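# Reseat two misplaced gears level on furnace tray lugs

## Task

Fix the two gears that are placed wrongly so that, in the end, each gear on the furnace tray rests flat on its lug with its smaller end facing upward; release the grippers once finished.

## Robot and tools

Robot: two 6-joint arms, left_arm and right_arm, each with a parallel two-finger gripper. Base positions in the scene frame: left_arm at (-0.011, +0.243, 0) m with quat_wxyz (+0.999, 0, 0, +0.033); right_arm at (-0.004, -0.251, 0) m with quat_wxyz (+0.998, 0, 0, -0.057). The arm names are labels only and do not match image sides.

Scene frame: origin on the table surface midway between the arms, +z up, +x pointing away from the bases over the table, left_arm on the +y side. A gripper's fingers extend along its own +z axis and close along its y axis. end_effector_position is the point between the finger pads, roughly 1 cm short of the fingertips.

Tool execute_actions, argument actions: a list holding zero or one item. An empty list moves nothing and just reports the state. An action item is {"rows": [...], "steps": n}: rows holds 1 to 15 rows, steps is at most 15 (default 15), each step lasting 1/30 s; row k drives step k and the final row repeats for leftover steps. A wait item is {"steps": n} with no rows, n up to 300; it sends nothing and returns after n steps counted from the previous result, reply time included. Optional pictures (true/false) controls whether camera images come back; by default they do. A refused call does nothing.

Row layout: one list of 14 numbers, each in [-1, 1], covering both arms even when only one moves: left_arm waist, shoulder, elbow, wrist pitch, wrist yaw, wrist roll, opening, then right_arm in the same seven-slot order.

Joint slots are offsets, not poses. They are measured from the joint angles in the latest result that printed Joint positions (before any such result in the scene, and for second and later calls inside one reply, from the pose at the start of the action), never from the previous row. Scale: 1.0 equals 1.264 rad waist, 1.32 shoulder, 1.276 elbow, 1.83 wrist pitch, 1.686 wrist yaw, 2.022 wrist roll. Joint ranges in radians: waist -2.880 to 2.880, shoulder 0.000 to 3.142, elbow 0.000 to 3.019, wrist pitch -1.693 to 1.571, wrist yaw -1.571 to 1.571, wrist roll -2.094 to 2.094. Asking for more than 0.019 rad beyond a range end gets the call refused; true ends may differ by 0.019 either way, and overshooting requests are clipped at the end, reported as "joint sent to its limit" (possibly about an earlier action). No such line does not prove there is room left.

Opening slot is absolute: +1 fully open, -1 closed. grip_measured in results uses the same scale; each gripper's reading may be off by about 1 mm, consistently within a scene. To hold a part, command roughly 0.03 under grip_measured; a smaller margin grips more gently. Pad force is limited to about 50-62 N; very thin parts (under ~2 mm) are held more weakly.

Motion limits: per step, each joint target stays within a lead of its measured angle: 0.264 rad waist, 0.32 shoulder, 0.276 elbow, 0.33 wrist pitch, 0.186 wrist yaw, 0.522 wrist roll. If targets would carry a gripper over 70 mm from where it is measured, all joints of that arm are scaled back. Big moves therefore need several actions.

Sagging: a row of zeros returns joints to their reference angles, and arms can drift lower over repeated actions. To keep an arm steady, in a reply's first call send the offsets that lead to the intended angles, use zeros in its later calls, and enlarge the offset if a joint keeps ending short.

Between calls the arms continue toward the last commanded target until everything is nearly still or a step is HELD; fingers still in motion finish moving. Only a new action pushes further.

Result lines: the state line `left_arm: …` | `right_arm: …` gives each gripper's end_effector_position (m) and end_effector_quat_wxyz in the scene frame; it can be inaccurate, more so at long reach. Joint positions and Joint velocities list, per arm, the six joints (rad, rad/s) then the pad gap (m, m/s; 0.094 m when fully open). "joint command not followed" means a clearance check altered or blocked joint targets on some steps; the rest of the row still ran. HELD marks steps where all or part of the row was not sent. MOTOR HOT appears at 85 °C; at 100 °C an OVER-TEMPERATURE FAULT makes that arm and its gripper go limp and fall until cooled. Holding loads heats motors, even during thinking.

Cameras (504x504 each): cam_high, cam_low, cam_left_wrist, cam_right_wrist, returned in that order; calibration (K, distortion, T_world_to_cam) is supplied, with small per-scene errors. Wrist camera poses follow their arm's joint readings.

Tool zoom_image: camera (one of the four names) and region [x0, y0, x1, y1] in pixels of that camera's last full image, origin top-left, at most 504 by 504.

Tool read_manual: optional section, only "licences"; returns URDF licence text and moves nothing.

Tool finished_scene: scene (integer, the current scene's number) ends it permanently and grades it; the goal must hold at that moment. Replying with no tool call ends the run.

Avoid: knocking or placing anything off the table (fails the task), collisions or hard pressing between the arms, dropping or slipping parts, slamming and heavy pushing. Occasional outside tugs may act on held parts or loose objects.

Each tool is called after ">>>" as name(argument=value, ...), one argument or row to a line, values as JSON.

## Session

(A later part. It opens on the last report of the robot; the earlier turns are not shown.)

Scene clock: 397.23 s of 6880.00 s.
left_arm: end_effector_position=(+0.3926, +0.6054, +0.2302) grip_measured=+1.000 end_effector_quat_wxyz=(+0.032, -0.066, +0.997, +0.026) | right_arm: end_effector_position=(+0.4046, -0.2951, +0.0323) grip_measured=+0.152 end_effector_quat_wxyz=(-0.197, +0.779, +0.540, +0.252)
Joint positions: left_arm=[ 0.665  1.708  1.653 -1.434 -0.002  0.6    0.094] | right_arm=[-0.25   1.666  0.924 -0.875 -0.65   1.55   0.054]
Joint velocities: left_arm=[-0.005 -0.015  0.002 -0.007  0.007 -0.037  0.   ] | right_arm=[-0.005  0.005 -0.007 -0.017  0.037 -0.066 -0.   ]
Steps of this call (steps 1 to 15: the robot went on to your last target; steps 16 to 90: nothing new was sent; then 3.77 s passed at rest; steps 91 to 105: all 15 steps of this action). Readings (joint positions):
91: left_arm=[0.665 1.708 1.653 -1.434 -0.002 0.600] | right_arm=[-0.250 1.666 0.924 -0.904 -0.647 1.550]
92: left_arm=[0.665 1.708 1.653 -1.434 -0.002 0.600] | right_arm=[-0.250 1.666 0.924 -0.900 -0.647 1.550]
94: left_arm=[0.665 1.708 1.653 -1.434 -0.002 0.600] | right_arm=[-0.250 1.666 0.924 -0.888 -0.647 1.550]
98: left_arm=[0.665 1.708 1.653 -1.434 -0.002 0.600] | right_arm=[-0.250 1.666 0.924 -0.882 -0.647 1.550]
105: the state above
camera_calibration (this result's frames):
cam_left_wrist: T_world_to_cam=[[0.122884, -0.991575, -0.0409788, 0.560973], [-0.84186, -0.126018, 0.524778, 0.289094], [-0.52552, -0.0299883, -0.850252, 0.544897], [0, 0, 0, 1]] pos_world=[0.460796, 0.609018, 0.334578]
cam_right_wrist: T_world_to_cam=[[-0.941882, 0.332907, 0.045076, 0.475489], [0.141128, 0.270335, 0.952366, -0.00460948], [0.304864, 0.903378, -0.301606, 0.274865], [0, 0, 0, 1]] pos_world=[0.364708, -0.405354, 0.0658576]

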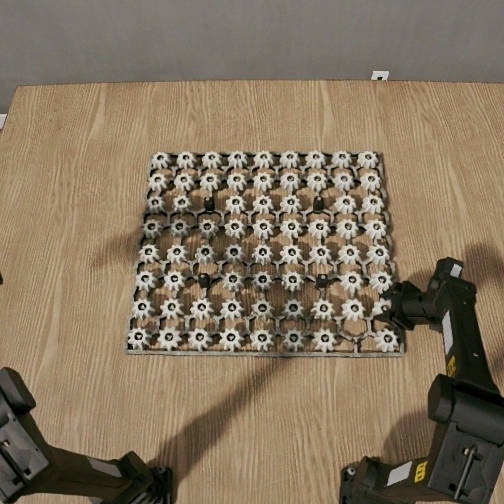

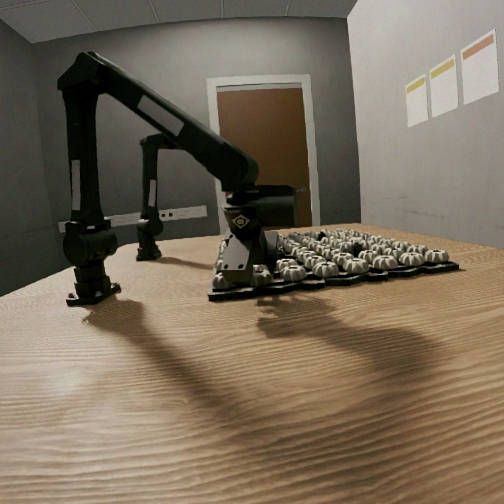

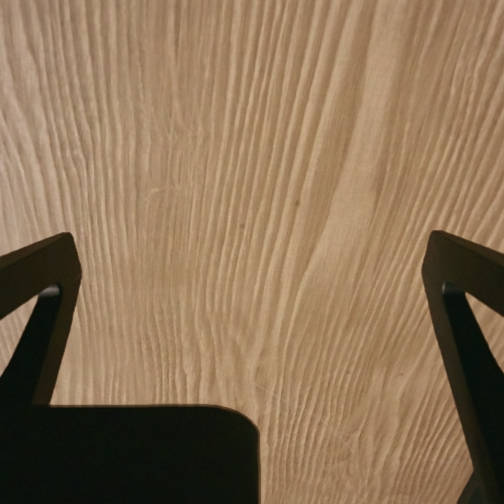

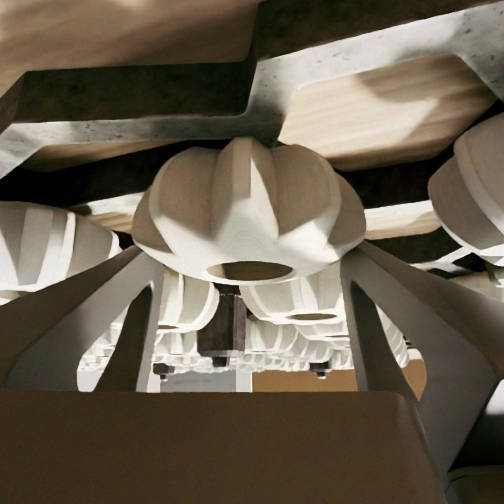

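>>> execute_actions(
  actions=[
    {"rows":[[0,0,0.015,0,0,0,1,0,0,0,0,0,0,0.5],[0,0,0.015,0,0,0,1,0,0,0,0,0,0,0.5],[0,0,0.015,0,0,0,1,0,0,0,0,0,0,0.5],[0,0,0.015,0,0,0,1,0,0,0,0,0,0,0.5],[0,0,0.015,0,0,0,1,0,0.012,-0.006,0.006,0,0,0.5],[0,0,0.015,0,0,0,1,0,0.024,-0.012,0.012,0,0,0.5],[0,0,0.015,0,0,0,1,0,0.03,-0.016,0.016,0,0,0.5]],"steps":15},
  ],
)

Scene clock: 402.73 s of 6880.00 s.
left_arm: end_effector_position=(+0.3926, +0.6054, +0.2302) grip_measured=+1.000 end_effector_quat_wxyz=(+0.032, -0.066, +0.997, +0.026) | right_arm: end_effector_position=(+0.4046, -0.2946, +0.0235) grip_measured=+0.499 end_effector_quat_wxyz=(-0.199, +0.779, +0.539, +0.253)
Joint positions: left_arm=[ 0.665  1.708  1.653 -1.434 -0.002  0.6    0.094] | right_arm=[-0.25   1.686  0.919 -0.854 -0.654  1.551  0.07 ]
Joint velocities: left_arm=[-0.015 -0.015 -0.002 -0.007 -0.022 -0.022  0.   ] | right_arm=[ 0.005  0.005  0.007 -0.007  0.022 -0.007 -0.   ]
Steps of this call (steps 1 to 15: the robot went on to your last target; steps 16 to 90: nothing new was sent; then 2.00 s passed at rest; steps 91 to 105: all 15 steps of this action). Readings (joint positions):
91: left_arm=[0.665 1.708 1.653 -1.434 -0.002 0.600] | right_arm=[-0.250 1.666 0.924 -0.875 -0.650 1.550]
92: left_arm=[0.665 1.708 1.653 -1.434 -0.002 0.600] | right_arm=[-0.250 1.666 0.924 -0.875 -0.650 1.550]
94: left_arm=[0.665 1.708 1.653 -1.434 -0.002 0.600] | right_arm=[-0.250 1.666 0.924 -0.875 -0.650 1.550]
98: left_arm=[0.665 1.708 1.653 -1.434 -0.002 0.600] | right_arm=[-0.250 1.672 0.922 -0.865 -0.650 1.550]
105: the state above
camera_calibration (this result's frames):
cam_left_wrist: T_world_to_cam=[[0.122884, -0.991575, -0.0409788, 0.560973], [-0.84186, -0.126018, 0.524778, 0.289094], [-0.52552, -0.0299883, -0.850252, 0.544897], [0, 0, 0, 1]] pos_world=[0.460796, 0.609018, 0.334578]
cam_right_wrist: T_world_to_cam=[[-0.941587, 0.333125, 0.0494081, 0.475518], [0.143916, 0.265385, 0.953341, 0.00101568], [0.30447, 0.904764, -0.297825, 0.272184], [0, 0, 0, 1]] pos_world=[0.364724, -0.404939, 0.0566005]

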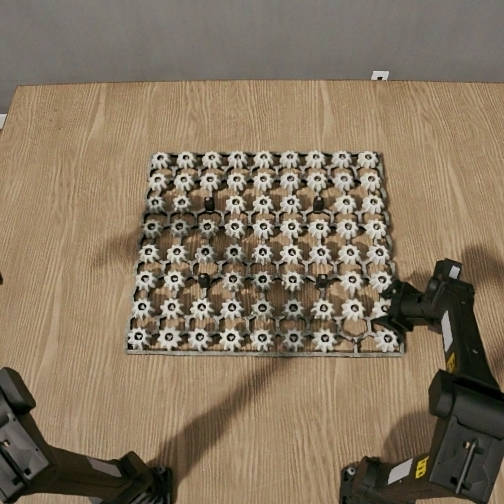

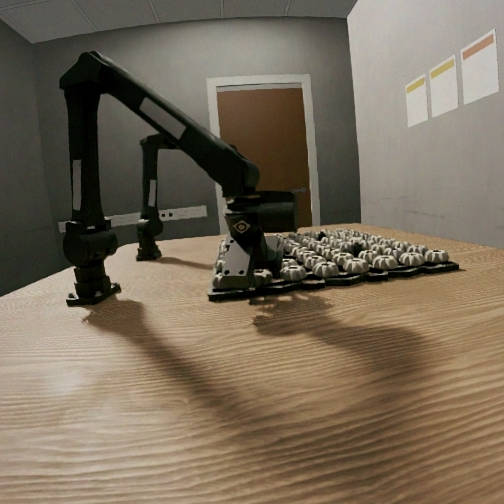

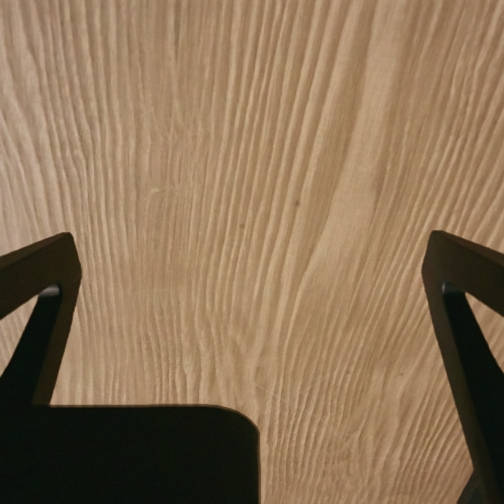

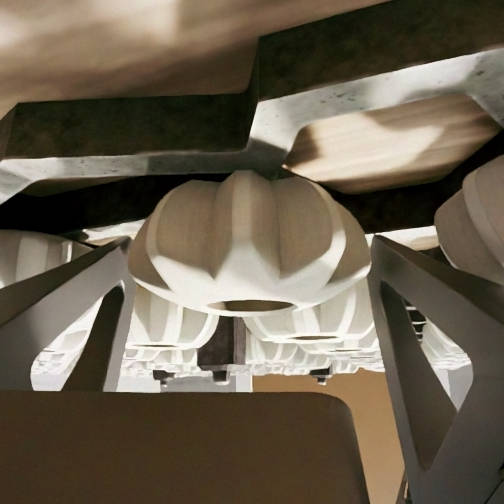

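Close now.

>>> execute_actions(
  actions=[
    {"rows":[[0,0,0.015,0,0,0,1,0,0.01,0,0,0,0,0.4],[0,0,0.015,0,0,0,1,0,0.01,0,0,0,0,0.33],[0,0,0.015,0,0,0,1,0,0.01,0,0,0,0,0.27],[0,0,0.015,0,0,0,1,0,0.01,0,0,0,0,0.22],[0,0,0.015,0,0,0,1,0,0.01,0,0,0,0,0.18],[0,0,0.015,0,0,0,1,0,0.01,0,0,0,0,0.15]],"steps":15},
  ],
)

Scene clock: 405.83 s of 6880.00 s.
left_arm: end_effector_position=(+0.3926, +0.6054, +0.2302) grip_measured=+1.000 end_effector_quat_wxyz=(+0.032, -0.066, +0.997, +0.026) | right_arm: end_effector_position=(+0.4049, -0.2947, +0.0235) grip_measured=+0.188 end_effector_quat_wxyz=(-0.199, +0.779, +0.539, +0.253)
Joint positions: left_arm=[ 0.665  1.708  1.653 -1.434 -0.002  0.6    0.094] | right_arm=[-0.25   1.686  0.919 -0.853 -0.654  1.551  0.056]
Joint velocities: left_arm=[ 0.015  0.015 -0.007 -0.002  0.022 -0.022  0.   ] | right_arm=[ 0.005 -0.005  0.002 -0.002 -0.007 -0.007 -0.001]
Steps of this call (steps 1 to 15: the robot went on to your last target; steps 16 to 78: nothing new was sent; steps 79 to 93: all 15 steps of this action). Readings (joint positions):
79: left_arm=[0.665 1.708 1.653 -1.434 -0.002 0.600] | right_arm=[-0.250 1.686 0.919 -0.854 -0.654 1.551]
80: left_arm=[0.665 1.708 1.653 -1.434 -0.002 0.600] | right_arm=[-0.250 1.686 0.919 -0.854 -0.654 1.551]
82: left_arm=[0.665 1.708 1.653 -1.434 -0.002 0.600] | right_arm=[-0.250 1.686 0.919 -0.854 -0.654 1.551]
86: left_arm=[0.665 1.708 1.653 -1.434 -0.002 0.600] | right_arm=[-0.250 1.686 0.919 -0.853 -0.654 1.551]
93: the state above
camera_calibration (this result's frames):
cam_left_wrist: T_world_to_cam=[[0.122884, -0.991575, -0.0409788, 0.560973], [-0.84186, -0.126018, 0.524778, 0.289094], [-0.52552, -0.0299883, -0.850252, 0.544897], [0, 0, 0, 1]] pos_world=[0.460796, 0.609018, 0.334578]
cam_right_wrist: T_world_to_cam=[[-0.941656, 0.333152, 0.0478844, 0.475911], [0.142556, 0.265903, 0.953401, 0.00171991], [0.304895, 0.904603, -0.297882, 0.271972], [0, 0, 0, 1]] pos_world=[0.364976, -0.405035, 0.0565871]

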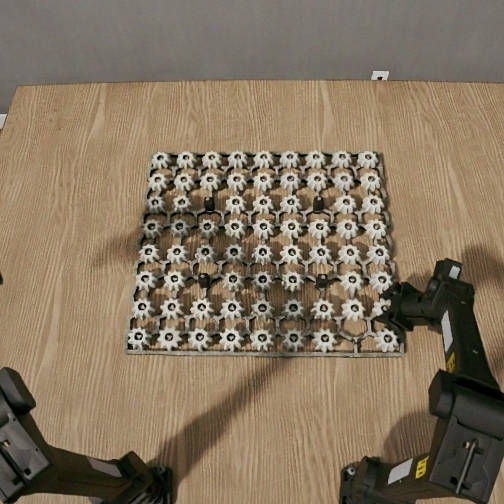

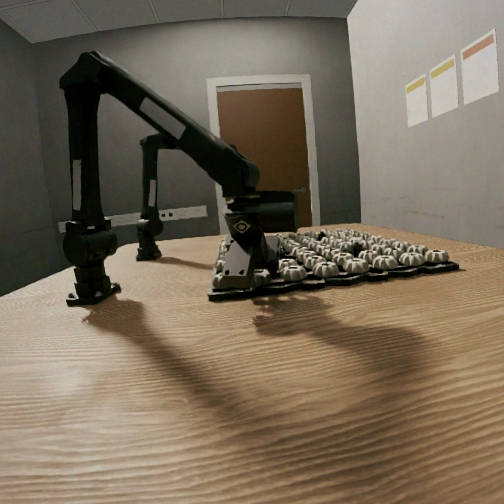

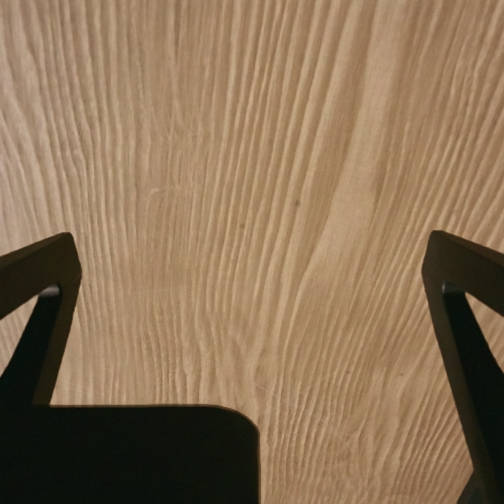

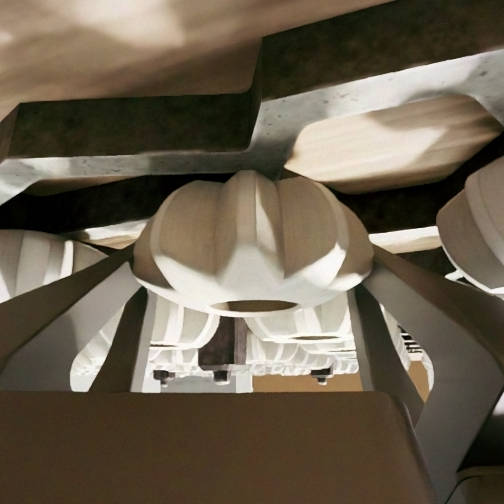

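Gripped (0.188). Lift straight with grip 0.14.

>>> execute_actions(
  actions=[
    {"rows":[[0,0,0.015,0,0,0,1,0,-0.01,0,0,0,0,0.14],[0,0,0.015,0,0,0,1,0,-0.03,0.015,-0.01,0,0,0.14],[0,0,0.015,0,0,0,1,0,-0.05,0.03,-0.025,0,0,0.14],[0,0,0.015,0,0,0,1,0,-0.08,0.05,-0.05,0,0,0.14],[0,0,0.015,0,0,0,1,0,-0.11,0.08,-0.08,0,0,0.14]],"steps":15},
  ],
  pictures=false,
)

>>> execute_actions(
  actions=[
    {"steps":30},
  ],
)

Scene clock: 411.50 s of 6880.00 s.
left_arm: end_effector_position=(+0.3926, +0.6054, +0.2302) grip_measured=+1.000 end_effector_quat_wxyz=(+0.032, -0.066, +0.997, +0.026) | right_arm: end_effector_position=(+0.4134, -0.2983, +0.1028) grip_measured=+0.188 end_effector_quat_wxyz=(-0.163, +0.771, +0.551, +0.274)
Joint positions: left_arm=[ 0.665  1.708  1.653 -1.434 -0.002  0.6    0.094] | right_arm=[-0.249  1.524  0.978 -0.986 -0.648  1.55   0.056]
Joint velocities: left_arm=[ 0.005  0.005  0.002 -0.017 -0.007 -0.007  0.   ] | right_arm=[-0.015  0.034 -0.007 -0.002  0.066  0.022 -0.   ]
Steps of this call (steps 1 to 15: the robot went on to your last target; steps 16 to 90: nothing new was sent; then 2.17 s passed at rest; steps 91 to 105: all 15 steps of this action). Readings (joint positions):
91: left_arm=[0.665 1.708 1.653 -1.434 -0.002 0.600] | right_arm=[-0.250 1.686 0.919 -0.853 -0.654 1.551]
92: left_arm=[0.665 1.708 1.653 -1.434 -0.002 0.600] | right_arm=[-0.250 1.684 0.919 -0.852 -0.653 1.551]
94: left_arm=[0.665 1.708 1.653 -1.434 -0.002 0.600] | right_arm=[-0.250 1.673 0.921 -0.863 -0.653 1.550]
98: left_arm=[0.665 1.708 1.653 -1.434 -0.002 0.600] | right_arm=[-0.249 1.603 0.948 -0.957 -0.648 1.550]
105: the state above

Scene clock: 412.50 s of 6880.00 s.
left_arm: end_effector_position=(+0.3926, +0.6054, +0.2302) grip_measured=+1.000 end_effector_quat_wxyz=(+0.032, -0.066, +0.997, +0.026) | right_arm: end_effector_position=(+0.4125, -0.2980, +0.0968) grip_measured=+0.188 end_effector_quat_wxyz=(-0.170, +0.773, +0.549, +0.270)
Joint positions: left_arm=[ 0.665  1.708  1.653 -1.434 -0.002  0.6    0.094] | right_arm=[-0.249  1.54   0.978 -0.988 -0.648  1.55   0.056]
Joint velocities: left_arm=[-0.015  0.015  0.012 -0.007 -0.022  0.037  0.   ] | right_arm=[-0.015 -0.015  0.002  0.002  0.007  0.066  0.001]
Steps of this call (steps 1 to 30: the robot went on to your last target). Readings (joint positions):
1: left_arm=[0.665 1.708 1.653 -1.434 -0.002 0.600] | right_arm=[-0.249 1.526 0.978 -0.986 -0.648 1.550]
2: left_arm=[0.665 1.708 1.653 -1.434 -0.002 0.600] | right_arm=[-0.249 1.528 0.978 -0.987 -0.648 1.550]
4: left_arm=[0.665 1.708 1.653 -1.434 -0.002 0.600] | right_arm=[-0.249 1.533 0.978 -0.988 -0.648 1.550]
8: left_arm=[0.665 1.708 1.653 -1.434 -0.002 0.600] | right_arm=[-0.249 1.539 0.978 -0.988 -0.648 1.550]
30: the state above
All arms were judged still, so your last target was given up. Only a new action makes them travel on or press farther. Fingers that are still opening or closing keep moving.
camera_calibration (this result's frames):
cam_left_wrist: T_world_to_cam=[[0.122884, -0.991575, -0.0409788, 0.560973], [-0.84186, -0.126018, 0.524778, 0.289094], [-0.52552, -0.0299883, -0.850252, 0.544897], [0, 0, 0, 1]] pos_world=[0.460796, 0.609018, 0.334578]
cam_right_wrist: T_world_to_cam=[[-0.942844, 0.332455, -0.0227541, 0.487763], [0.0809548, 0.294755, 0.952138, -0.0342673], [0.32325, 0.895876, -0.304822, 0.285023], [0, 0, 0, 1]] pos_world=[0.370525, -0.407404, 0.130607]

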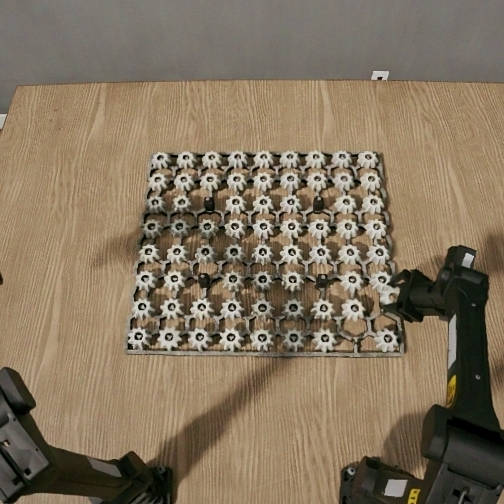

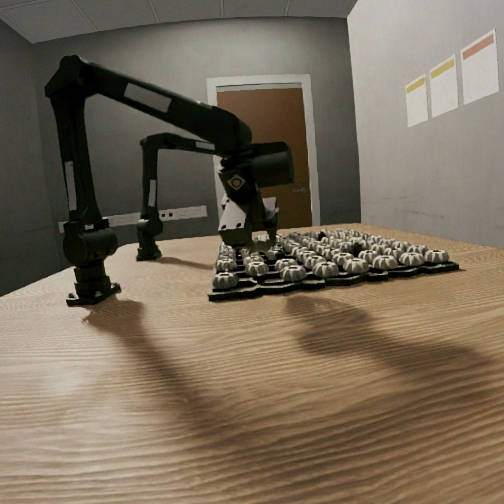

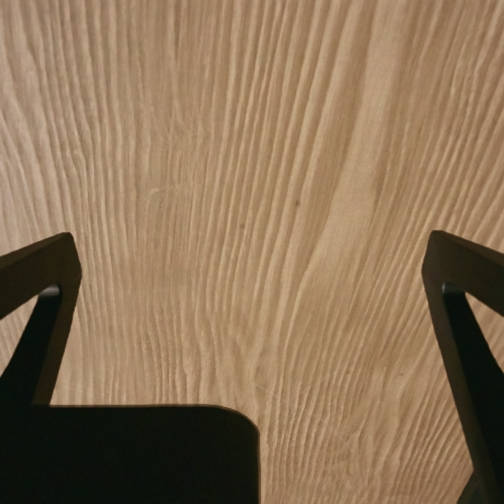

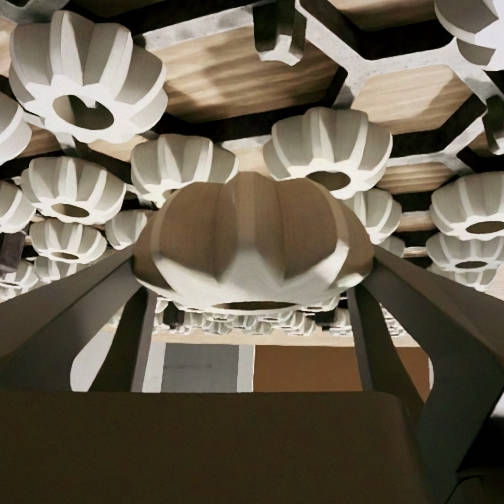

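>>> execute_actions(
  actions=[
    {"rows":[[0,0,0.015,0,0,0,1,-0.04,-0.02,0.02,0,0,0,0.14],[0,0,0.015,0,0,0,1,-0.08,-0.04,0.04,-0.02,0,0,0.14],[0,0,0.015,0,0,0,1,-0.12,-0.05,0.05,-0.03,0,0,0.14],[0,0,0.015,0,0,0,1,-0.16,-0.05,0.05,-0.03,0.03,0,0.14],[0,0,0.015,0,0,0,1,-0.2,-0.05,0.05,-0.03,0.06,0,0.14],[0,0,0.015,0,0,0,1,-0.2,-0.05,0.05,-0.03,0.09,0,0.14],[0,0,0.015,0,0,0,1,-0.2,-0.05,0.05,-0.03,0.12,0,0.14],[0,0,0.015,0,0,0,1,-0.2,-0.05,0.05,-0.03,0.15,0,0.14],[0,0,0.015,0,0,0,1,-0.2,-0.05,0.05,-0.03,0.18,0,0.14],[0,0,0.015,0,0,0,1,-0.2,-0.05,0.05,-0.03,0.21,0,0.14],[0,0,0.015,0,0,0,1,-0.2,-0.05,0.05,-0.03,0.24,0,0.14],[0,0,0.015,0,0,0,1,-0.2,-0.05,0.05,-0.03,0.27,0,0.14],[0,0,0.015,0,0,0,1,-0.2,-0.05,0.05,-0.03,0.3,0,0.14],[0,0,0.015,0,0,0,1,-0.2,-0.05,0.05,-0.03,0.33,0,0.14],[0,0,0.015,0,0,0,1,-0.2,-0.05,0.05,-0.03,0.36,0,0.14]],"steps":15},
  ],
  pictures=false,
)

>>> execute_actions(
  actions=[
    {"rows":[[0,0,0,0,0,0,1,0,0,0,0,0.03,0,0.14],[0,0,0,0,0,0,1,0,0,0,0,0.06,0,0.14],[0,0,0,0,0,0,1,0,0,0,0,0.09,0,0.14],[0,0,0,0,0,0,1,0,0,0,0,0.12,0,0.14],[0,0,0,0,0,0,1,0,0,0,0,0.15,0,0.14],[0,0,0,0,0,0,1,0,0,0,0,0.18,0,0.14],[0,0,0,0,0,0,1,0,0,0,0,0.21,0,0.14],[0,0,0,0,0,0,1,0,0,0,0,0.24,0,0.14],[0,0,0,0,0,0,1,0,0,0,0,0.27,0,0.14],[0,0,0,0,0,0,1,0,0,0,0,0.3,0,0.14],[0,0,0,0,0,0,1,0,0,0,0,0.33,0,0.14],[0,0,0,0,0,0,1,0,0,0,0,0.36,0,0.14],[0,0,0,0,0,0,1,0,0,0,0,0.39,0,0.14],[0,0,0,0,0,0,1,0,0,0,0,0.42,0,0.14]],"steps":15},
  ],
  pictures=false,
)

>>> execute_actions(
  actions=[
    {"steps":30},
  ],
)

Scene clock: 428.50 s of 6880.00 s.
left_arm: end_effector_position=(+0.3926, +0.6054, +0.2302) grip_measured=+1.000 end_effector_quat_wxyz=(+0.032, -0.066, +0.997, +0.026) | right_arm: end_effector_position=(+0.3266, -0.4785, +0.0840) grip_measured=+0.188 end_effector_quat_wxyz=(-0.003, +0.888, +0.458, +0.046)
Joint positions: left_arm=[ 0.665  1.708  1.653 -1.434 -0.002  0.6    0.094] | right_arm=[-0.526  1.487  0.983 -1.031 -0.085  1.55   0.056]
Joint velocities: left_arm=[-0.034  0.005  0.007 -0.017  0.051 -0.037  0.   ] | right_arm=[ 0.22  -0.015 -0.012 -0.032  1.311  0.051 -0.001]
Steps of this call (steps 1 to 90: nothing new was sent; then 12.50 s passed at rest; steps 91 to 105: all 15 steps of this action). Readings (joint positions):
91: left_arm=[0.665 1.708 1.653 -1.434 -0.002 0.600] | right_arm=[-0.252 1.539 0.978 -0.988 -0.648 1.550]
92: left_arm=[0.665 1.708 1.653 -1.434 -0.002 0.600] | right_arm=[-0.261 1.537 0.978 -0.992 -0.648 1.550]
94: left_arm=[0.665 1.708 1.653 -1.434 -0.002 0.600] | right_arm=[-0.306 1.527 0.978 -1.012 -0.635 1.550]
98: left_arm=[0.665 1.708 1.653 -1.434 -0.002 0.600] | right_arm=[-0.458 1.499 0.980 -1.024 -0.441 1.550]
105: the state above

Scene clock: 429.00 s of 6880.00 s.
left_arm: end_effector_position=(+0.3926, +0.6054, +0.2302) grip_measured=+1.000 end_effector_quat_wxyz=(+0.032, -0.066, +0.997, +0.026) | right_arm: end_effector_position=(+0.2605, -0.5663, +0.1136) grip_measured=+0.188 end_effector_quat_wxyz=(+0.146, +0.850, +0.435, -0.258)
Joint positions: left_arm=[ 0.665  1.708  1.653 -1.434 -0.002  0.6    0.094] | right_arm=[-0.521  1.487  0.983 -1.032  0.601  1.55   0.056]
Joint velocities: left_arm=[-0.005 -0.005  0.002 -0.002 -0.081 -0.022  0.   ] | right_arm=[-0.054 -0.005 -0.002 -0.002  0.52  -0.022  0.001]
Steps of this call (steps 1 to 15: all 15 steps of this action). Readings (joint positions):
1: left_arm=[0.665 1.708 1.653 -1.434 -0.002 0.600] | right_arm=[-0.521 1.487 0.983 -1.032 -0.054 1.550]
2: left_arm=[0.665 1.708 1.653 -1.434 -0.002 0.600] | right_arm=[-0.520 1.487 0.983 -1.032 -0.025 1.550]
4: left_arm=[0.665 1.708 1.653 -1.434 -0.002 0.600] | right_arm=[-0.520 1.487 0.983 -1.032 0.069 1.550]
8: left_arm=[0.665 1.708 1.653 -1.434 -0.002 0.600] | right_arm=[-0.520 1.487 0.983 -1.032 0.270 1.550]
15: the state above

Scene clock: 430.00 s of 6880.00 s.
left_arm: end_effector_position=(+0.3926, +0.6054, +0.2302) grip_measured=+1.000 end_effector_quat_wxyz=(+0.032, -0.066, +0.997, +0.026) | right_arm: end_effector_position=(+0.2588, -0.5682, +0.1147) grip_measured=+0.188 end_effector_quat_wxyz=(+0.148, +0.849, +0.433, -0.264)
Joint positions: left_arm=[ 0.665  1.708  1.653 -1.434 -0.002  0.6    0.094] | right_arm=[-0.523  1.487  0.983 -1.032  0.614  1.55   0.056]
Joint velocities: left_arm=[-0.005 -0.005  0.007  0.002 -0.022 -0.022  0.   ] | right_arm=[-0.005 -0.015 -0.007 -0.017  0.022 -0.037 -0.   ]
Steps of this call (steps 1 to 30: the robot went on to your last target). Readings (joint positions):
1: left_arm=[0.665 1.708 1.653 -1.434 -0.002 0.600] | right_arm=[-0.522 1.487 0.983 -1.032 0.612 1.550]
2: left_arm=[0.665 1.708 1.653 -1.434 -0.002 0.600] | right_arm=[-0.523 1.487 0.983 -1.032 0.614 1.550]
4: left_arm=[0.665 1.708 1.653 -1.434 -0.002 0.600] | right_arm=[-0.523 1.487 0.983 -1.032 0.614 1.550]
8: left_arm=[0.665 1.708 1.653 -1.434 -0.002 0.600] | right_arm=[-0.523 1.487 0.983 -1.032 0.614 1.550]
30: the state above
All arms were judged still, so your last target was given up. Only a new action makes them travel on or press farther. Fingers that are still opening or closing keep moving.
camera_calibration (this result's frames):
cam_left_wrist: T_world_to_cam=[[0.122884, -0.991575, -0.0409788, 0.560973], [-0.84186, -0.126018, 0.524778, 0.289094], [-0.52552, -0.0299883, -0.850252, 0.544897], [0, 0, 0, 1]] pos_world=[0.460796, 0.609018, 0.334578]
cam_right_wrist: T_world_to_cam=[[-0.80934, 0.587207, -0.0125253, 0.542129], [0.587263, 0.809396, -0.0010201, 0.311444], [0.00953888, -0.00818122, -0.999921, 0.229411], [0, 0, 0, 1]] pos_world=[0.253679, -0.568546, 0.236501]

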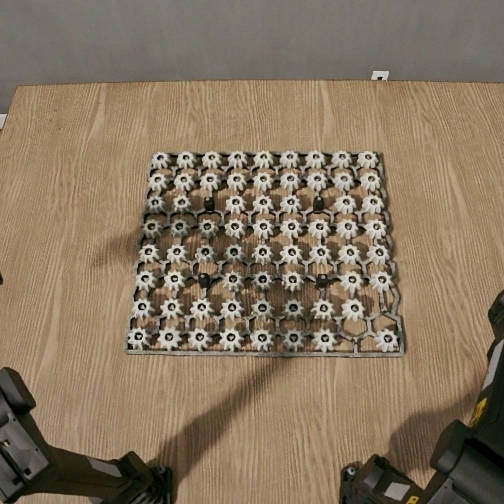

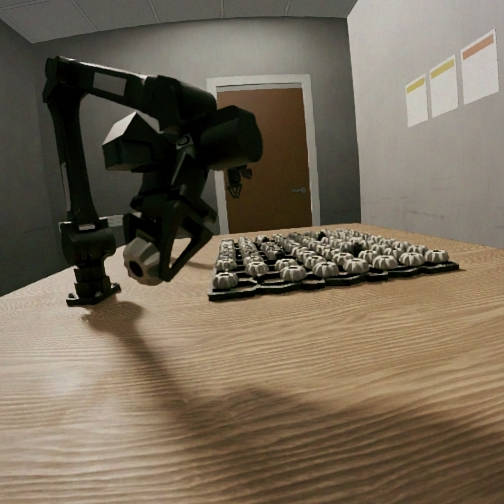

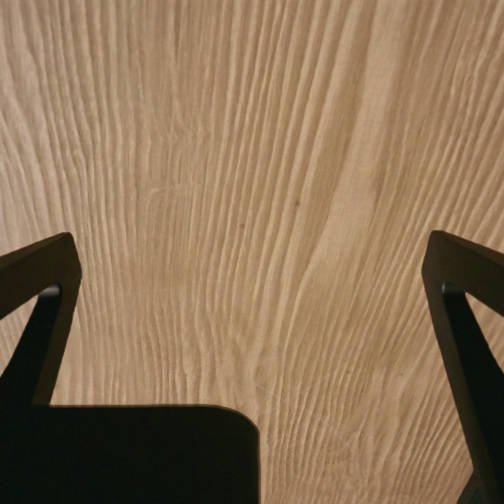

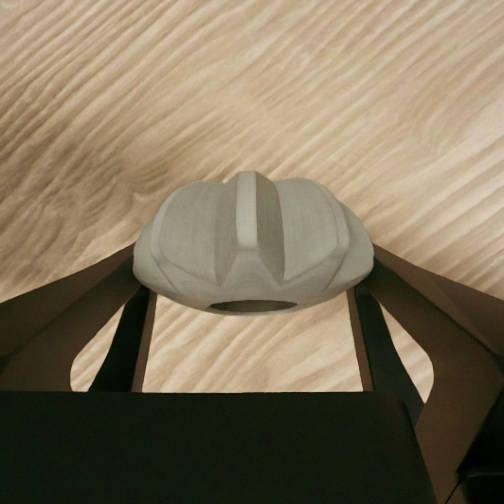

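>>> execute_actions(
  actions=[
    {"rows":[[0,0,0.015,0,0,0,1,0.01,0,0,0,0.02,0,0.14],[0,0,0.015,0,0,0,1,0.02,0,0,0,0.04,0,0.14],[0,0,0.015,0,0,0,1,0.03,0,0,0,0.06,0,0.14],[0,0,0.015,0,0,0,1,0.04,0,0,0,0.08,0,0.14],[0,0,0.015,0,0,0,1,0.05,0,0,0,0.1,0,0.14],[0,0,0.015,0,0,0,1,0.06,0,0,0,0.12,0,0.14],[0,0,0.015,0,0,0,1,0.07,0,0,0,0.14,0,0.14],[0,0,0.015,0,0,0,1,0.08,0,0,0,0.16,0,0.14],[0,0,0.015,0,0,0,1,0.08,0,0,0,0.18,0,0.14],[0,0,0.015,0,0,0,1,0.08,0,0,0,0.2,0,0.14],[0,0,0.015,0,0,0,1,0.08,0,0,0,0.22,0,0.14],[0,0,0.015,0,0,0,1,0.08,0,0,0,0.24,0,0.14],[0,0,0.015,0,0,0,1,0.08,0,0,0,0.26,0,0.14],[0,0,0.015,0,0,0,1,0.08,0,0,0,0.29,0,0.14],[0,0,0.015,0,0,0,1,0.08,0,0,0,0.32,0,0.14]],"steps":15},
  ],
  pictures=false,
)

>>> execute_actions(
  actions=[
    {"steps":30},
  ],
)

Scene clock: 438.90 s of 6880.00 s.
left_arm: end_effector_position=(+0.3926, +0.6054, +0.2302) grip_measured=+1.000 end_effector_quat_wxyz=(+0.032, -0.066, +0.997, +0.026) | right_arm: end_effector_position=(+0.2626, -0.5834, +0.1765) grip_measured=+0.188 end_effector_quat_wxyz=(+0.268, +0.740, +0.425, -0.447)
Joint positions: left_arm=[ 0.665  1.708  1.653 -1.434 -0.002  0.6    0.094] | right_arm=[-0.415  1.488  0.983 -1.032  1.097  1.55   0.056]
Joint velocities: left_arm=[ 0.005  0.005 -0.027 -0.012  0.007 -0.007  0.   ] | right_arm=[-0.015  0.005  0.002 -0.007  1.385  0.007  0.   ]
Steps of this call (steps 1 to 90: nothing new was sent; then 5.40 s passed at rest; steps 91 to 105: all 15 steps of this action). Readings (joint positions):
91: left_arm=[0.665 1.708 1.653 -1.434 -0.002 0.600] | right_arm=[-0.522 1.487 0.983 -1.032 0.623 1.550]
92: left_arm=[0.665 1.708 1.653 -1.434 -0.002 0.600] | right_arm=[-0.520 1.487 0.983 -1.032 0.646 1.550]
94: left_arm=[0.665 1.708 1.653 -1.434 -0.002 0.600] | right_arm=[-0.509 1.487 0.983 -1.032 0.711 1.550]
98: left_arm=[0.665 1.708 1.653 -1.434 -0.002 0.600] | right_arm=[-0.460 1.487 0.983 -1.032 0.844 1.550]
105: the state above

Scene clock: 439.90 s of 6880.00 s.
left_arm: end_effector_position=(+0.3926, +0.6054, +0.2302) grip_measured=+1.000 end_effector_quat_wxyz=(+0.032, -0.066, +0.997, +0.026) | right_arm: end_effector_position=(+0.2600, -0.5866, +0.1832) grip_measured=+0.188 end_effector_quat_wxyz=(+0.276, +0.730, +0.418, -0.465)
Joint positions: left_arm=[ 0.665  1.708  1.653 -1.434 -0.002  0.6    0.094] | right_arm=[-0.417  1.488  0.982 -1.032  1.142  1.55   0.056]
Joint velocities: left_arm=[-0.005  0.005  0.007 -0.017 -0.007 -0.022  0.   ] | right_arm=[-0.005 -0.024 -0.002  0.002 -0.022  0.051  0.   ]
Steps of this call (steps 1 to 30: the robot went on to your last target). Readings (joint positions):
1: left_arm=[0.665 1.708 1.653 -1.434 -0.002 0.600] | right_arm=[-0.415 1.488 0.983 -1.032 1.128 1.550]
2: left_arm=[0.665 1.708 1.653 -1.434 -0.002 0.600] | right_arm=[-0.416 1.487 0.983 -1.032 1.139 1.550]
4: left_arm=[0.665 1.708 1.653 -1.434 -0.002 0.600] | right_arm=[-0.417 1.488 0.982 -1.032 1.142 1.550]
8: left_arm=[0.665 1.708 1.653 -1.434 -0.002 0.600] | right_arm=[-0.417 1.488 0.982 -1.032 1.142 1.550]
30: the state above
All arms were judged still, so your last target was given up. Only a new action makes them travel on or press farther. Fingers that are still opening or closing keep moving.
camera_calibration (this result's frames):
cam_left_wrist: T_world_to_cam=[[0.122884, -0.991575, -0.0409788, 0.560973], [-0.84186, -0.126018, 0.524778, 0.289094], [-0.52552, -0.0299883, -0.850252, 0.544897], [0, 0, 0, 1]] pos_world=[0.460796, 0.609018, 0.334578]
cam_right_wrist: T_world_to_cam=[[-0.860966, 0.508563, -0.0100808, 0.521631], [0.443621, 0.741032, -0.504055, 0.415174], [-0.248873, -0.438446, -0.863613, 0.0875511], [0, 0, 0, 1]] pos_world=[0.286715, -0.534553, 0.290139]

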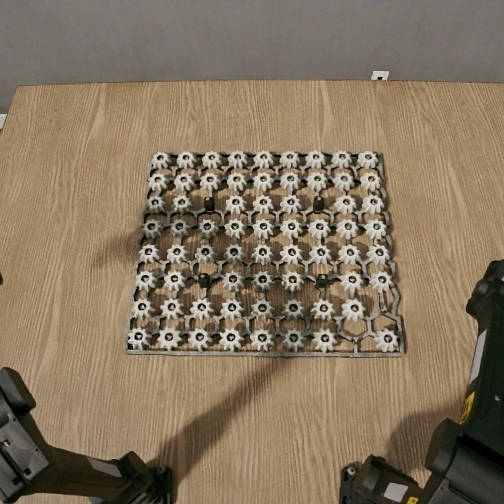

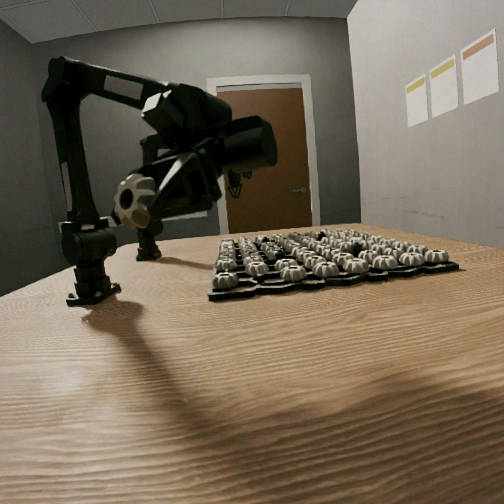

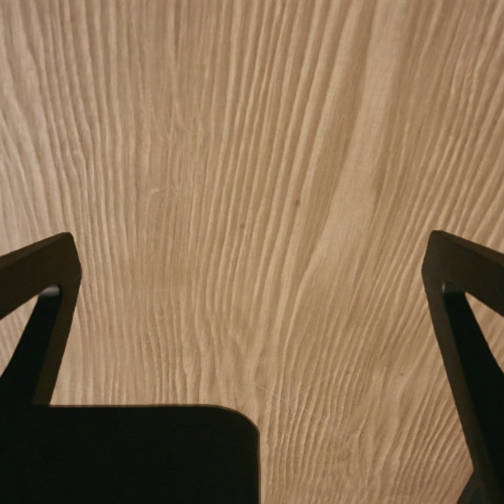

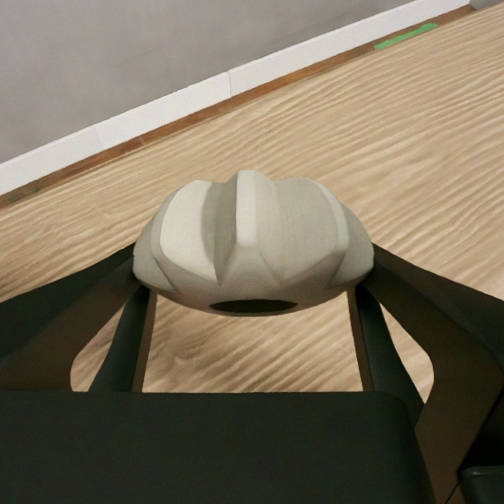

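>>> execute_actions(
  actions=[
    {"rows":[[0,0,0.015,0,0,0,1,0,0.05,-0.02,0.04,0,0,0.14],[0,0,0.015,0,0,0,1,0,0.1,-0.04,0.08,0,0,0.14],[0,0,0.015,0,0,0,1,0,0.15,-0.06,0.12,0,0,0.14],[0,0,0.015,0,0,0,1,0,0.19,-0.07,0.15,0,0,0.14],[0,0,0.015,0,0,0,1,0,0.225,-0.08,0.175,0,0,0.14]],"steps":15},
  ],
  pictures=false,
)

>>> execute_actions(
  actions=[
    {"steps":30},
  ],
)

Scene clock: 449.03 s of 6880.00 s.
left_arm: end_effector_position=(+0.3926, +0.6054, +0.2302) grip_measured=+1.000 end_effector_quat_wxyz=(+0.032, -0.066, +0.997, +0.026) | right_arm: end_effector_position=(+0.2455, -0.5769, +0.0128) grip_measured=+0.188 end_effector_quat_wxyz=(+0.208, +0.708, +0.459, -0.494)
Joint positions: left_arm=[ 0.665  1.708  1.653 -1.434 -0.002  0.6    0.094] | right_arm=[-0.417  1.842  0.859 -0.728  1.127  1.55   0.056]
Joint velocities: left_arm=[ 0.005 -0.015  0.002 -0.002  0.007  0.007  0.   ] | right_arm=[-0.005 -0.142  0.002  0.012 -0.007  0.007 -0.   ]
Steps of this call (steps 1 to 90: nothing new was sent; then 5.63 s passed at rest; steps 91 to 105: all 15 steps of this action). Readings (joint positions):
91: left_arm=[0.665 1.708 1.653 -1.434 -0.002 0.600] | right_arm=[-0.417 1.491 0.980 -1.022 1.141 1.550]
92: left_arm=[0.665 1.708 1.653 -1.434 -0.002 0.600] | right_arm=[-0.417 1.500 0.974 -0.990 1.142 1.550]
94: left_arm=[0.665 1.708 1.653 -1.434 -0.002 0.600] | right_arm=[-0.417 1.545 0.960 -0.908 1.141 1.550]
98: left_arm=[0.665 1.708 1.653 -1.434 -0.002 0.600] | right_arm=[-0.417 1.706 0.922 -0.771 1.136 1.550]
105: the state above

Scene clock: 450.03 s of 6880.00 s.
left_arm: end_effector_position=(+0.3926, +0.6054, +0.2302) grip_measured=+1.000 end_effector_quat_wxyz=(+0.032, -0.066, +0.997, +0.026) | right_arm: end_effector_position=(+0.2510, -0.5804, +0.0320) grip_measured=+0.188 end_effector_quat_wxyz=(+0.231, +0.717, +0.446, -0.484)
Joint positions: left_arm=[ 0.665  1.708  1.653 -1.434 -0.002  0.6    0.094] | right_arm=[-0.417  1.79   0.859 -0.722  1.13   1.55   0.056]
Joint velocities: left_arm=[-0.005 -0.005  0.002  0.002  0.095 -0.095  0.   ] | right_arm=[-0.005 -0.005 -0.007 -0.007 -0.066 -0.022 -0.001]
Steps of this call (steps 1 to 30: the robot went on to your last target). Readings (joint positions):
1: left_arm=[0.665 1.708 1.653 -1.434 -0.002 0.600] | right_arm=[-0.417 1.836 0.859 -0.726 1.127 1.550]
2: left_arm=[0.665 1.708 1.653 -1.434 -0.002 0.600] | right_arm=[-0.417 1.827 0.859 -0.724 1.127 1.550]
4: left_arm=[0.665 1.708 1.653 -1.434 -0.002 0.600] | right_arm=[-0.417 1.809 0.859 -0.723 1.128 1.550]
8: left_arm=[0.665 1.708 1.653 -1.434 -0.002 0.600] | right_arm=[-0.417 1.791 0.859 -0.722 1.130 1.550]
30: the state above
All arms were judged still, so your last target was given up. Only a new action makes them travel on or press farther. Fingers that are still opening or closing keep moving.
camera_calibration (this result's frames):
cam_left_wrist: T_world_to_cam=[[0.122884, -0.991575, -0.0409788, 0.560973], [-0.84186, -0.126018, 0.524778, 0.289094], [-0.52552, -0.0299883, -0.850252, 0.544897], [0, 0, 0, 1]] pos_world=[0.460796, 0.609018, 0.334578]
cam_right_wrist: T_world_to_cam=[[-0.85631, 0.505525, 0.10573, 0.502583], [0.396836, 0.775051, -0.491749, 0.369438], [-0.330538, -0.379132, -0.864294, 0.0124251], [0, 0, 0, 1]] pos_world=[0.287867, -0.53569, 0.139272]

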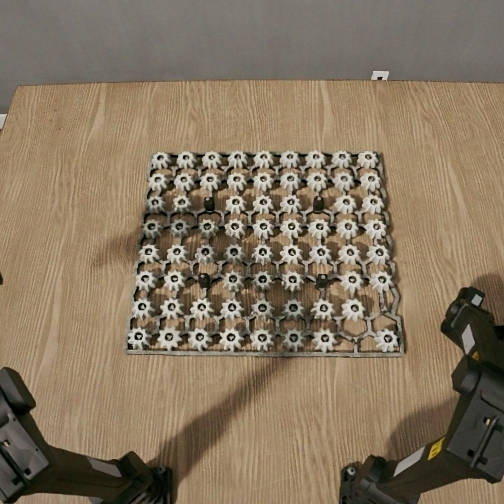

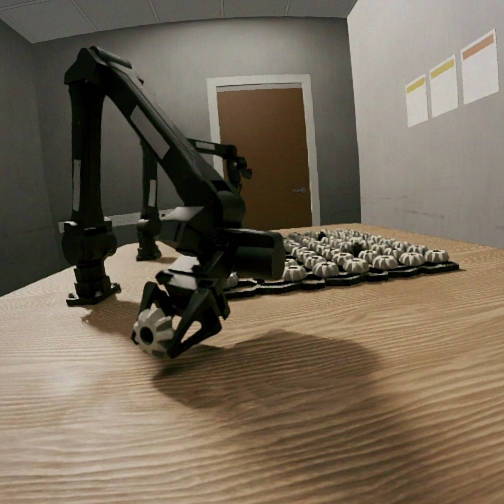

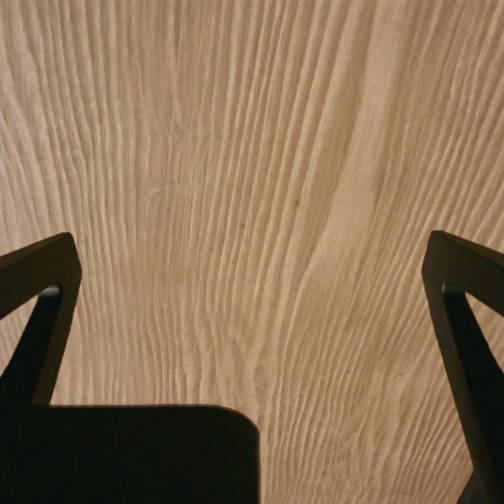

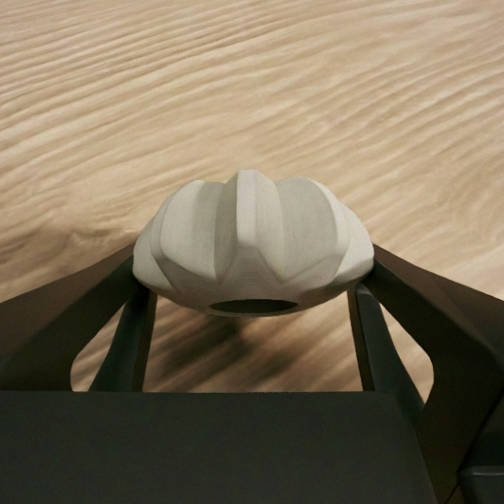

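>>> execute_actions(
  actions=[
    {"rows":[[0,0,0.015,0,0,0,1,0,0.01,0,0,0,0,0.17],[0,0,0.015,0,0,0,1,0,0.02,0,0,0,0,0.17],[0,0,0.015,0,0,0,1,0,0.025,0,0,0,0,0.17],[0,0,0.015,0,0,0,1,0.005,0.025,0,0,0,0,0.17],[0,0,0.015,0,0,0,1,0.01,0.025,0,0,0,0,0.17],[0,0,0.015,0,0,0,1,0.015,0.025,0,0,0,0,0.17],[0,0,0.015,0,0,0,1,0.02,0.025,0,0,0,0,0.17],[0,0,0.015,0,0,0,1,0.025,0.027,0,0,0,0,0.17],[0,0,0.015,0,0,0,1,0.03,0.03,0,0,0,0,0.17],[0,0,0.015,0,0,0,1,0.035,0.03,0,0,0,0,0.17]],"steps":15},
  ],
)

Scene clock: 458.03 s of 6880.00 s.
left_arm: end_effector_position=(+0.3926, +0.6054, +0.2302) grip_measured=+1.000 end_effector_quat_wxyz=(+0.032, -0.066, +0.997, +0.026) | right_arm: end_effector_position=(+0.2617, -0.5666, +0.0170) grip_measured=+0.189 end_effector_quat_wxyz=(+0.225, +0.703, +0.471, -0.483)
Joint positions: left_arm=[ 0.665  1.708  1.653 -1.434 -0.002  0.6    0.094] | right_arm=[-0.373  1.828  0.859 -0.722  1.121  1.55   0.056]
Joint velocities: left_arm=[-0.015  0.005 -0.017  0.002 -0.051 -0.007  0.   ] | right_arm=[ 0.054 -0.015 -0.012  0.002 -0.007 -0.022 -0.   ]
Steps of this call (steps 1 to 90: nothing new was sent; then 4.50 s passed at rest; steps 91 to 105: all 15 steps of this action). Readings (joint positions):
91: left_arm=[0.665 1.708 1.653 -1.434 -0.002 0.600] | right_arm=[-0.417 1.791 0.859 -0.722 1.127 1.550]
92: left_arm=[0.665 1.708 1.653 -1.434 -0.002 0.600] | right_arm=[-0.417 1.792 0.859 -0.722 1.124 1.550]
94: left_arm=[0.665 1.708 1.653 -1.434 -0.002 0.600] | right_arm=[-0.417 1.800 0.859 -0.722 1.123 1.550]
98: left_arm=[0.665 1.708 1.653 -1.434 -0.002 0.600] | right_arm=[-0.410 1.820 0.859 -0.722 1.121 1.550]
105: the state above
camera_calibration (this result's frames):
cam_left_wrist: T_world_to_cam=[[0.122884, -0.991575, -0.0409788, 0.560973], [-0.84186, -0.126018, 0.524778, 0.289094], [-0.52552, -0.0299883, -0.850252, 0.544897], [0, 0, 0, 1]] pos_world=[0.460796, 0.609018, 0.334578]
cam_right_wrist: T_world_to_cam=[[-0.873293, 0.46578, 0.142854, 0.487612], [0.349917, 0.803678, -0.481311, 0.375423], [-0.338994, -0.370339, -0.864831, 0.0154151], [0, 0, 0, 1]] pos_world=[0.299687, -0.52313, 0.124369]

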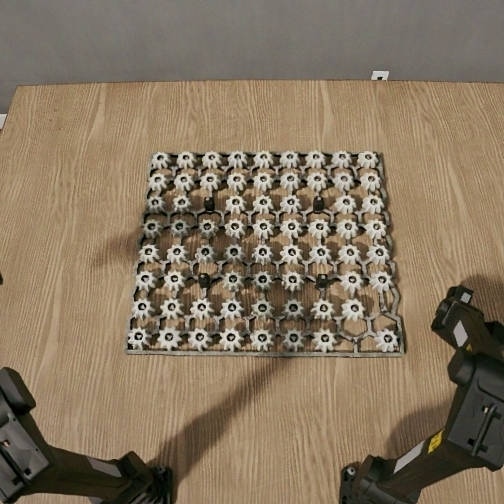

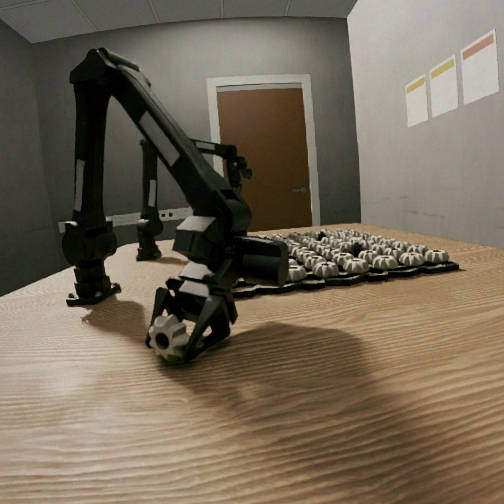

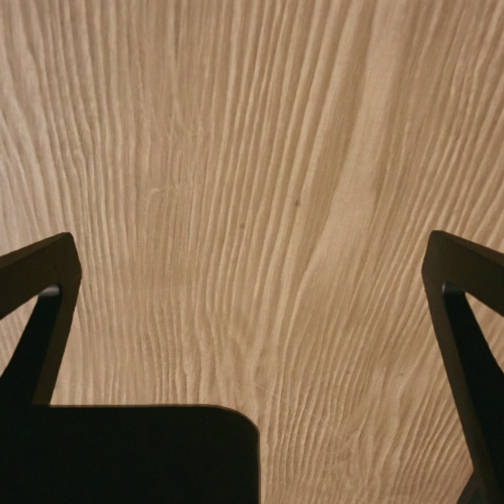

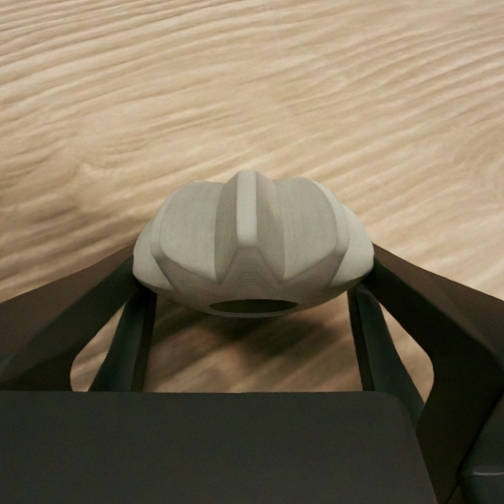

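>>> execute_actions(
  actions=[
    {"rows":[[0,0,0.015,0,0,0,1,0,0.015,0,0,0,0,0.18],[0,0,0.015,0,0,0,1,0,0.022,0,0,0,0,0.18],[0,0,0.015,0,0,0,1,0.006,0.025,0,0,0,0,0.18],[0,0,0.015,0,0,0,1,0.012,0.025,0,0,0,0,0.18],[0,0,0.015,0,0,0,1,0.018,0.025,0,0,0,0,0.18],[0,0,0.015,0,0,0,1,0.024,0.025,0,0,0,0,0.18],[0,0,0.015,0,0,0,1,0.03,0.025,0,0,0,0,0.18],[0,0,0.015,0,0,0,1,0.035,0.025,0,0,0,0,0.18]],"steps":15},
  ],
)

Scene clock: 462.10 s of 6880.00 s.
left_arm: end_effector_position=(+0.3926, +0.6054, +0.2302) grip_measured=+1.000 end_effector_quat_wxyz=(+0.032, -0.066, +0.997, +0.026) | right_arm: end_effector_position=(+0.2724, -0.5545, +0.0100) grip_measured=+0.195 end_effector_quat_wxyz=(+0.228, +0.690, +0.489, -0.483)
Joint positions: left_arm=[ 0.665  1.708  1.653 -1.434 -0.002  0.6    0.094] | right_arm=[-0.332  1.848  0.859 -0.722  1.122  1.551  0.056]
Joint velocities: left_arm=[-0.015  0.005 -0.017  0.002 -0.037 -0.037  0.   ] | right_arm=[-0.005 -0.005 -0.002  0.002  0.022  0.022 -0.001]
Steps of this call (steps 1 to 15: the robot went on to your last target; steps 16 to 90: nothing new was sent; then 0.57 s passed at rest; steps 91 to 105: all 15 steps of this action). Readings (joint positions):
91: left_arm=[0.665 1.708 1.653 -1.434 -0.002 0.600] | right_arm=[-0.373 1.829 0.859 -0.722 1.118 1.550]
92: left_arm=[0.665 1.708 1.653 -1.434 -0.002 0.600] | right_arm=[-0.373 1.830 0.859 -0.722 1.115 1.550]
94: left_arm=[0.665 1.708 1.653 -1.434 -0.002 0.600] | right_arm=[-0.372 1.838 0.859 -0.722 1.114 1.550]
98: left_arm=[0.665 1.708 1.653 -1.434 -0.002 0.600] | right_arm=[-0.358 1.848 0.859 -0.722 1.123 1.551]
105: the state above
camera_calibration (this result's frames):
cam_left_wrist: T_world_to_cam=[[0.122884, -0.991575, -0.0409788, 0.560973], [-0.84186, -0.126018, 0.524778, 0.289094], [-0.52552, -0.0299883, -0.850252, 0.544897], [0, 0, 0, 1]] pos_world=[0.460796, 0.609018, 0.334578]
cam_right_wrist: T_world_to_cam=[[-0.888971, 0.428309, 0.162115, 0.475589], [0.307828, 0.820942, -0.480932, 0.379645], [-0.339075, -0.377631, -0.86164, 0.0134546], [0, 0, 0, 1]] pos_world=[0.310482, -0.510285, 0.117076]

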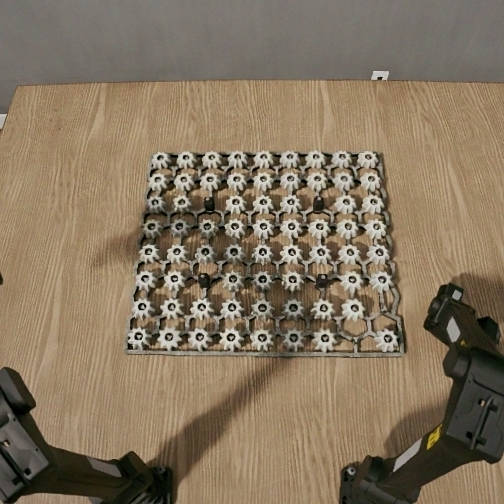

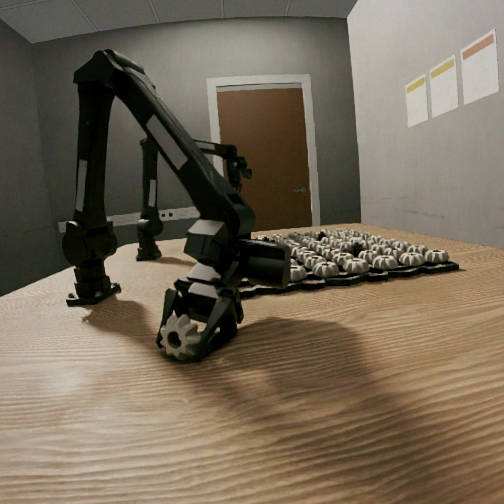

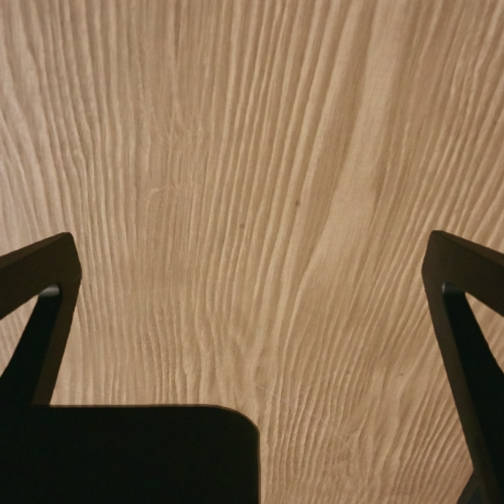

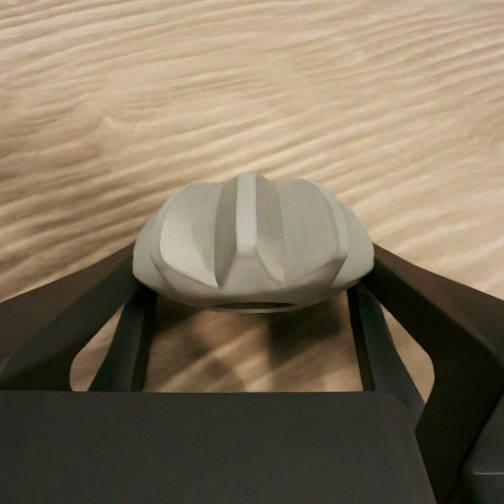

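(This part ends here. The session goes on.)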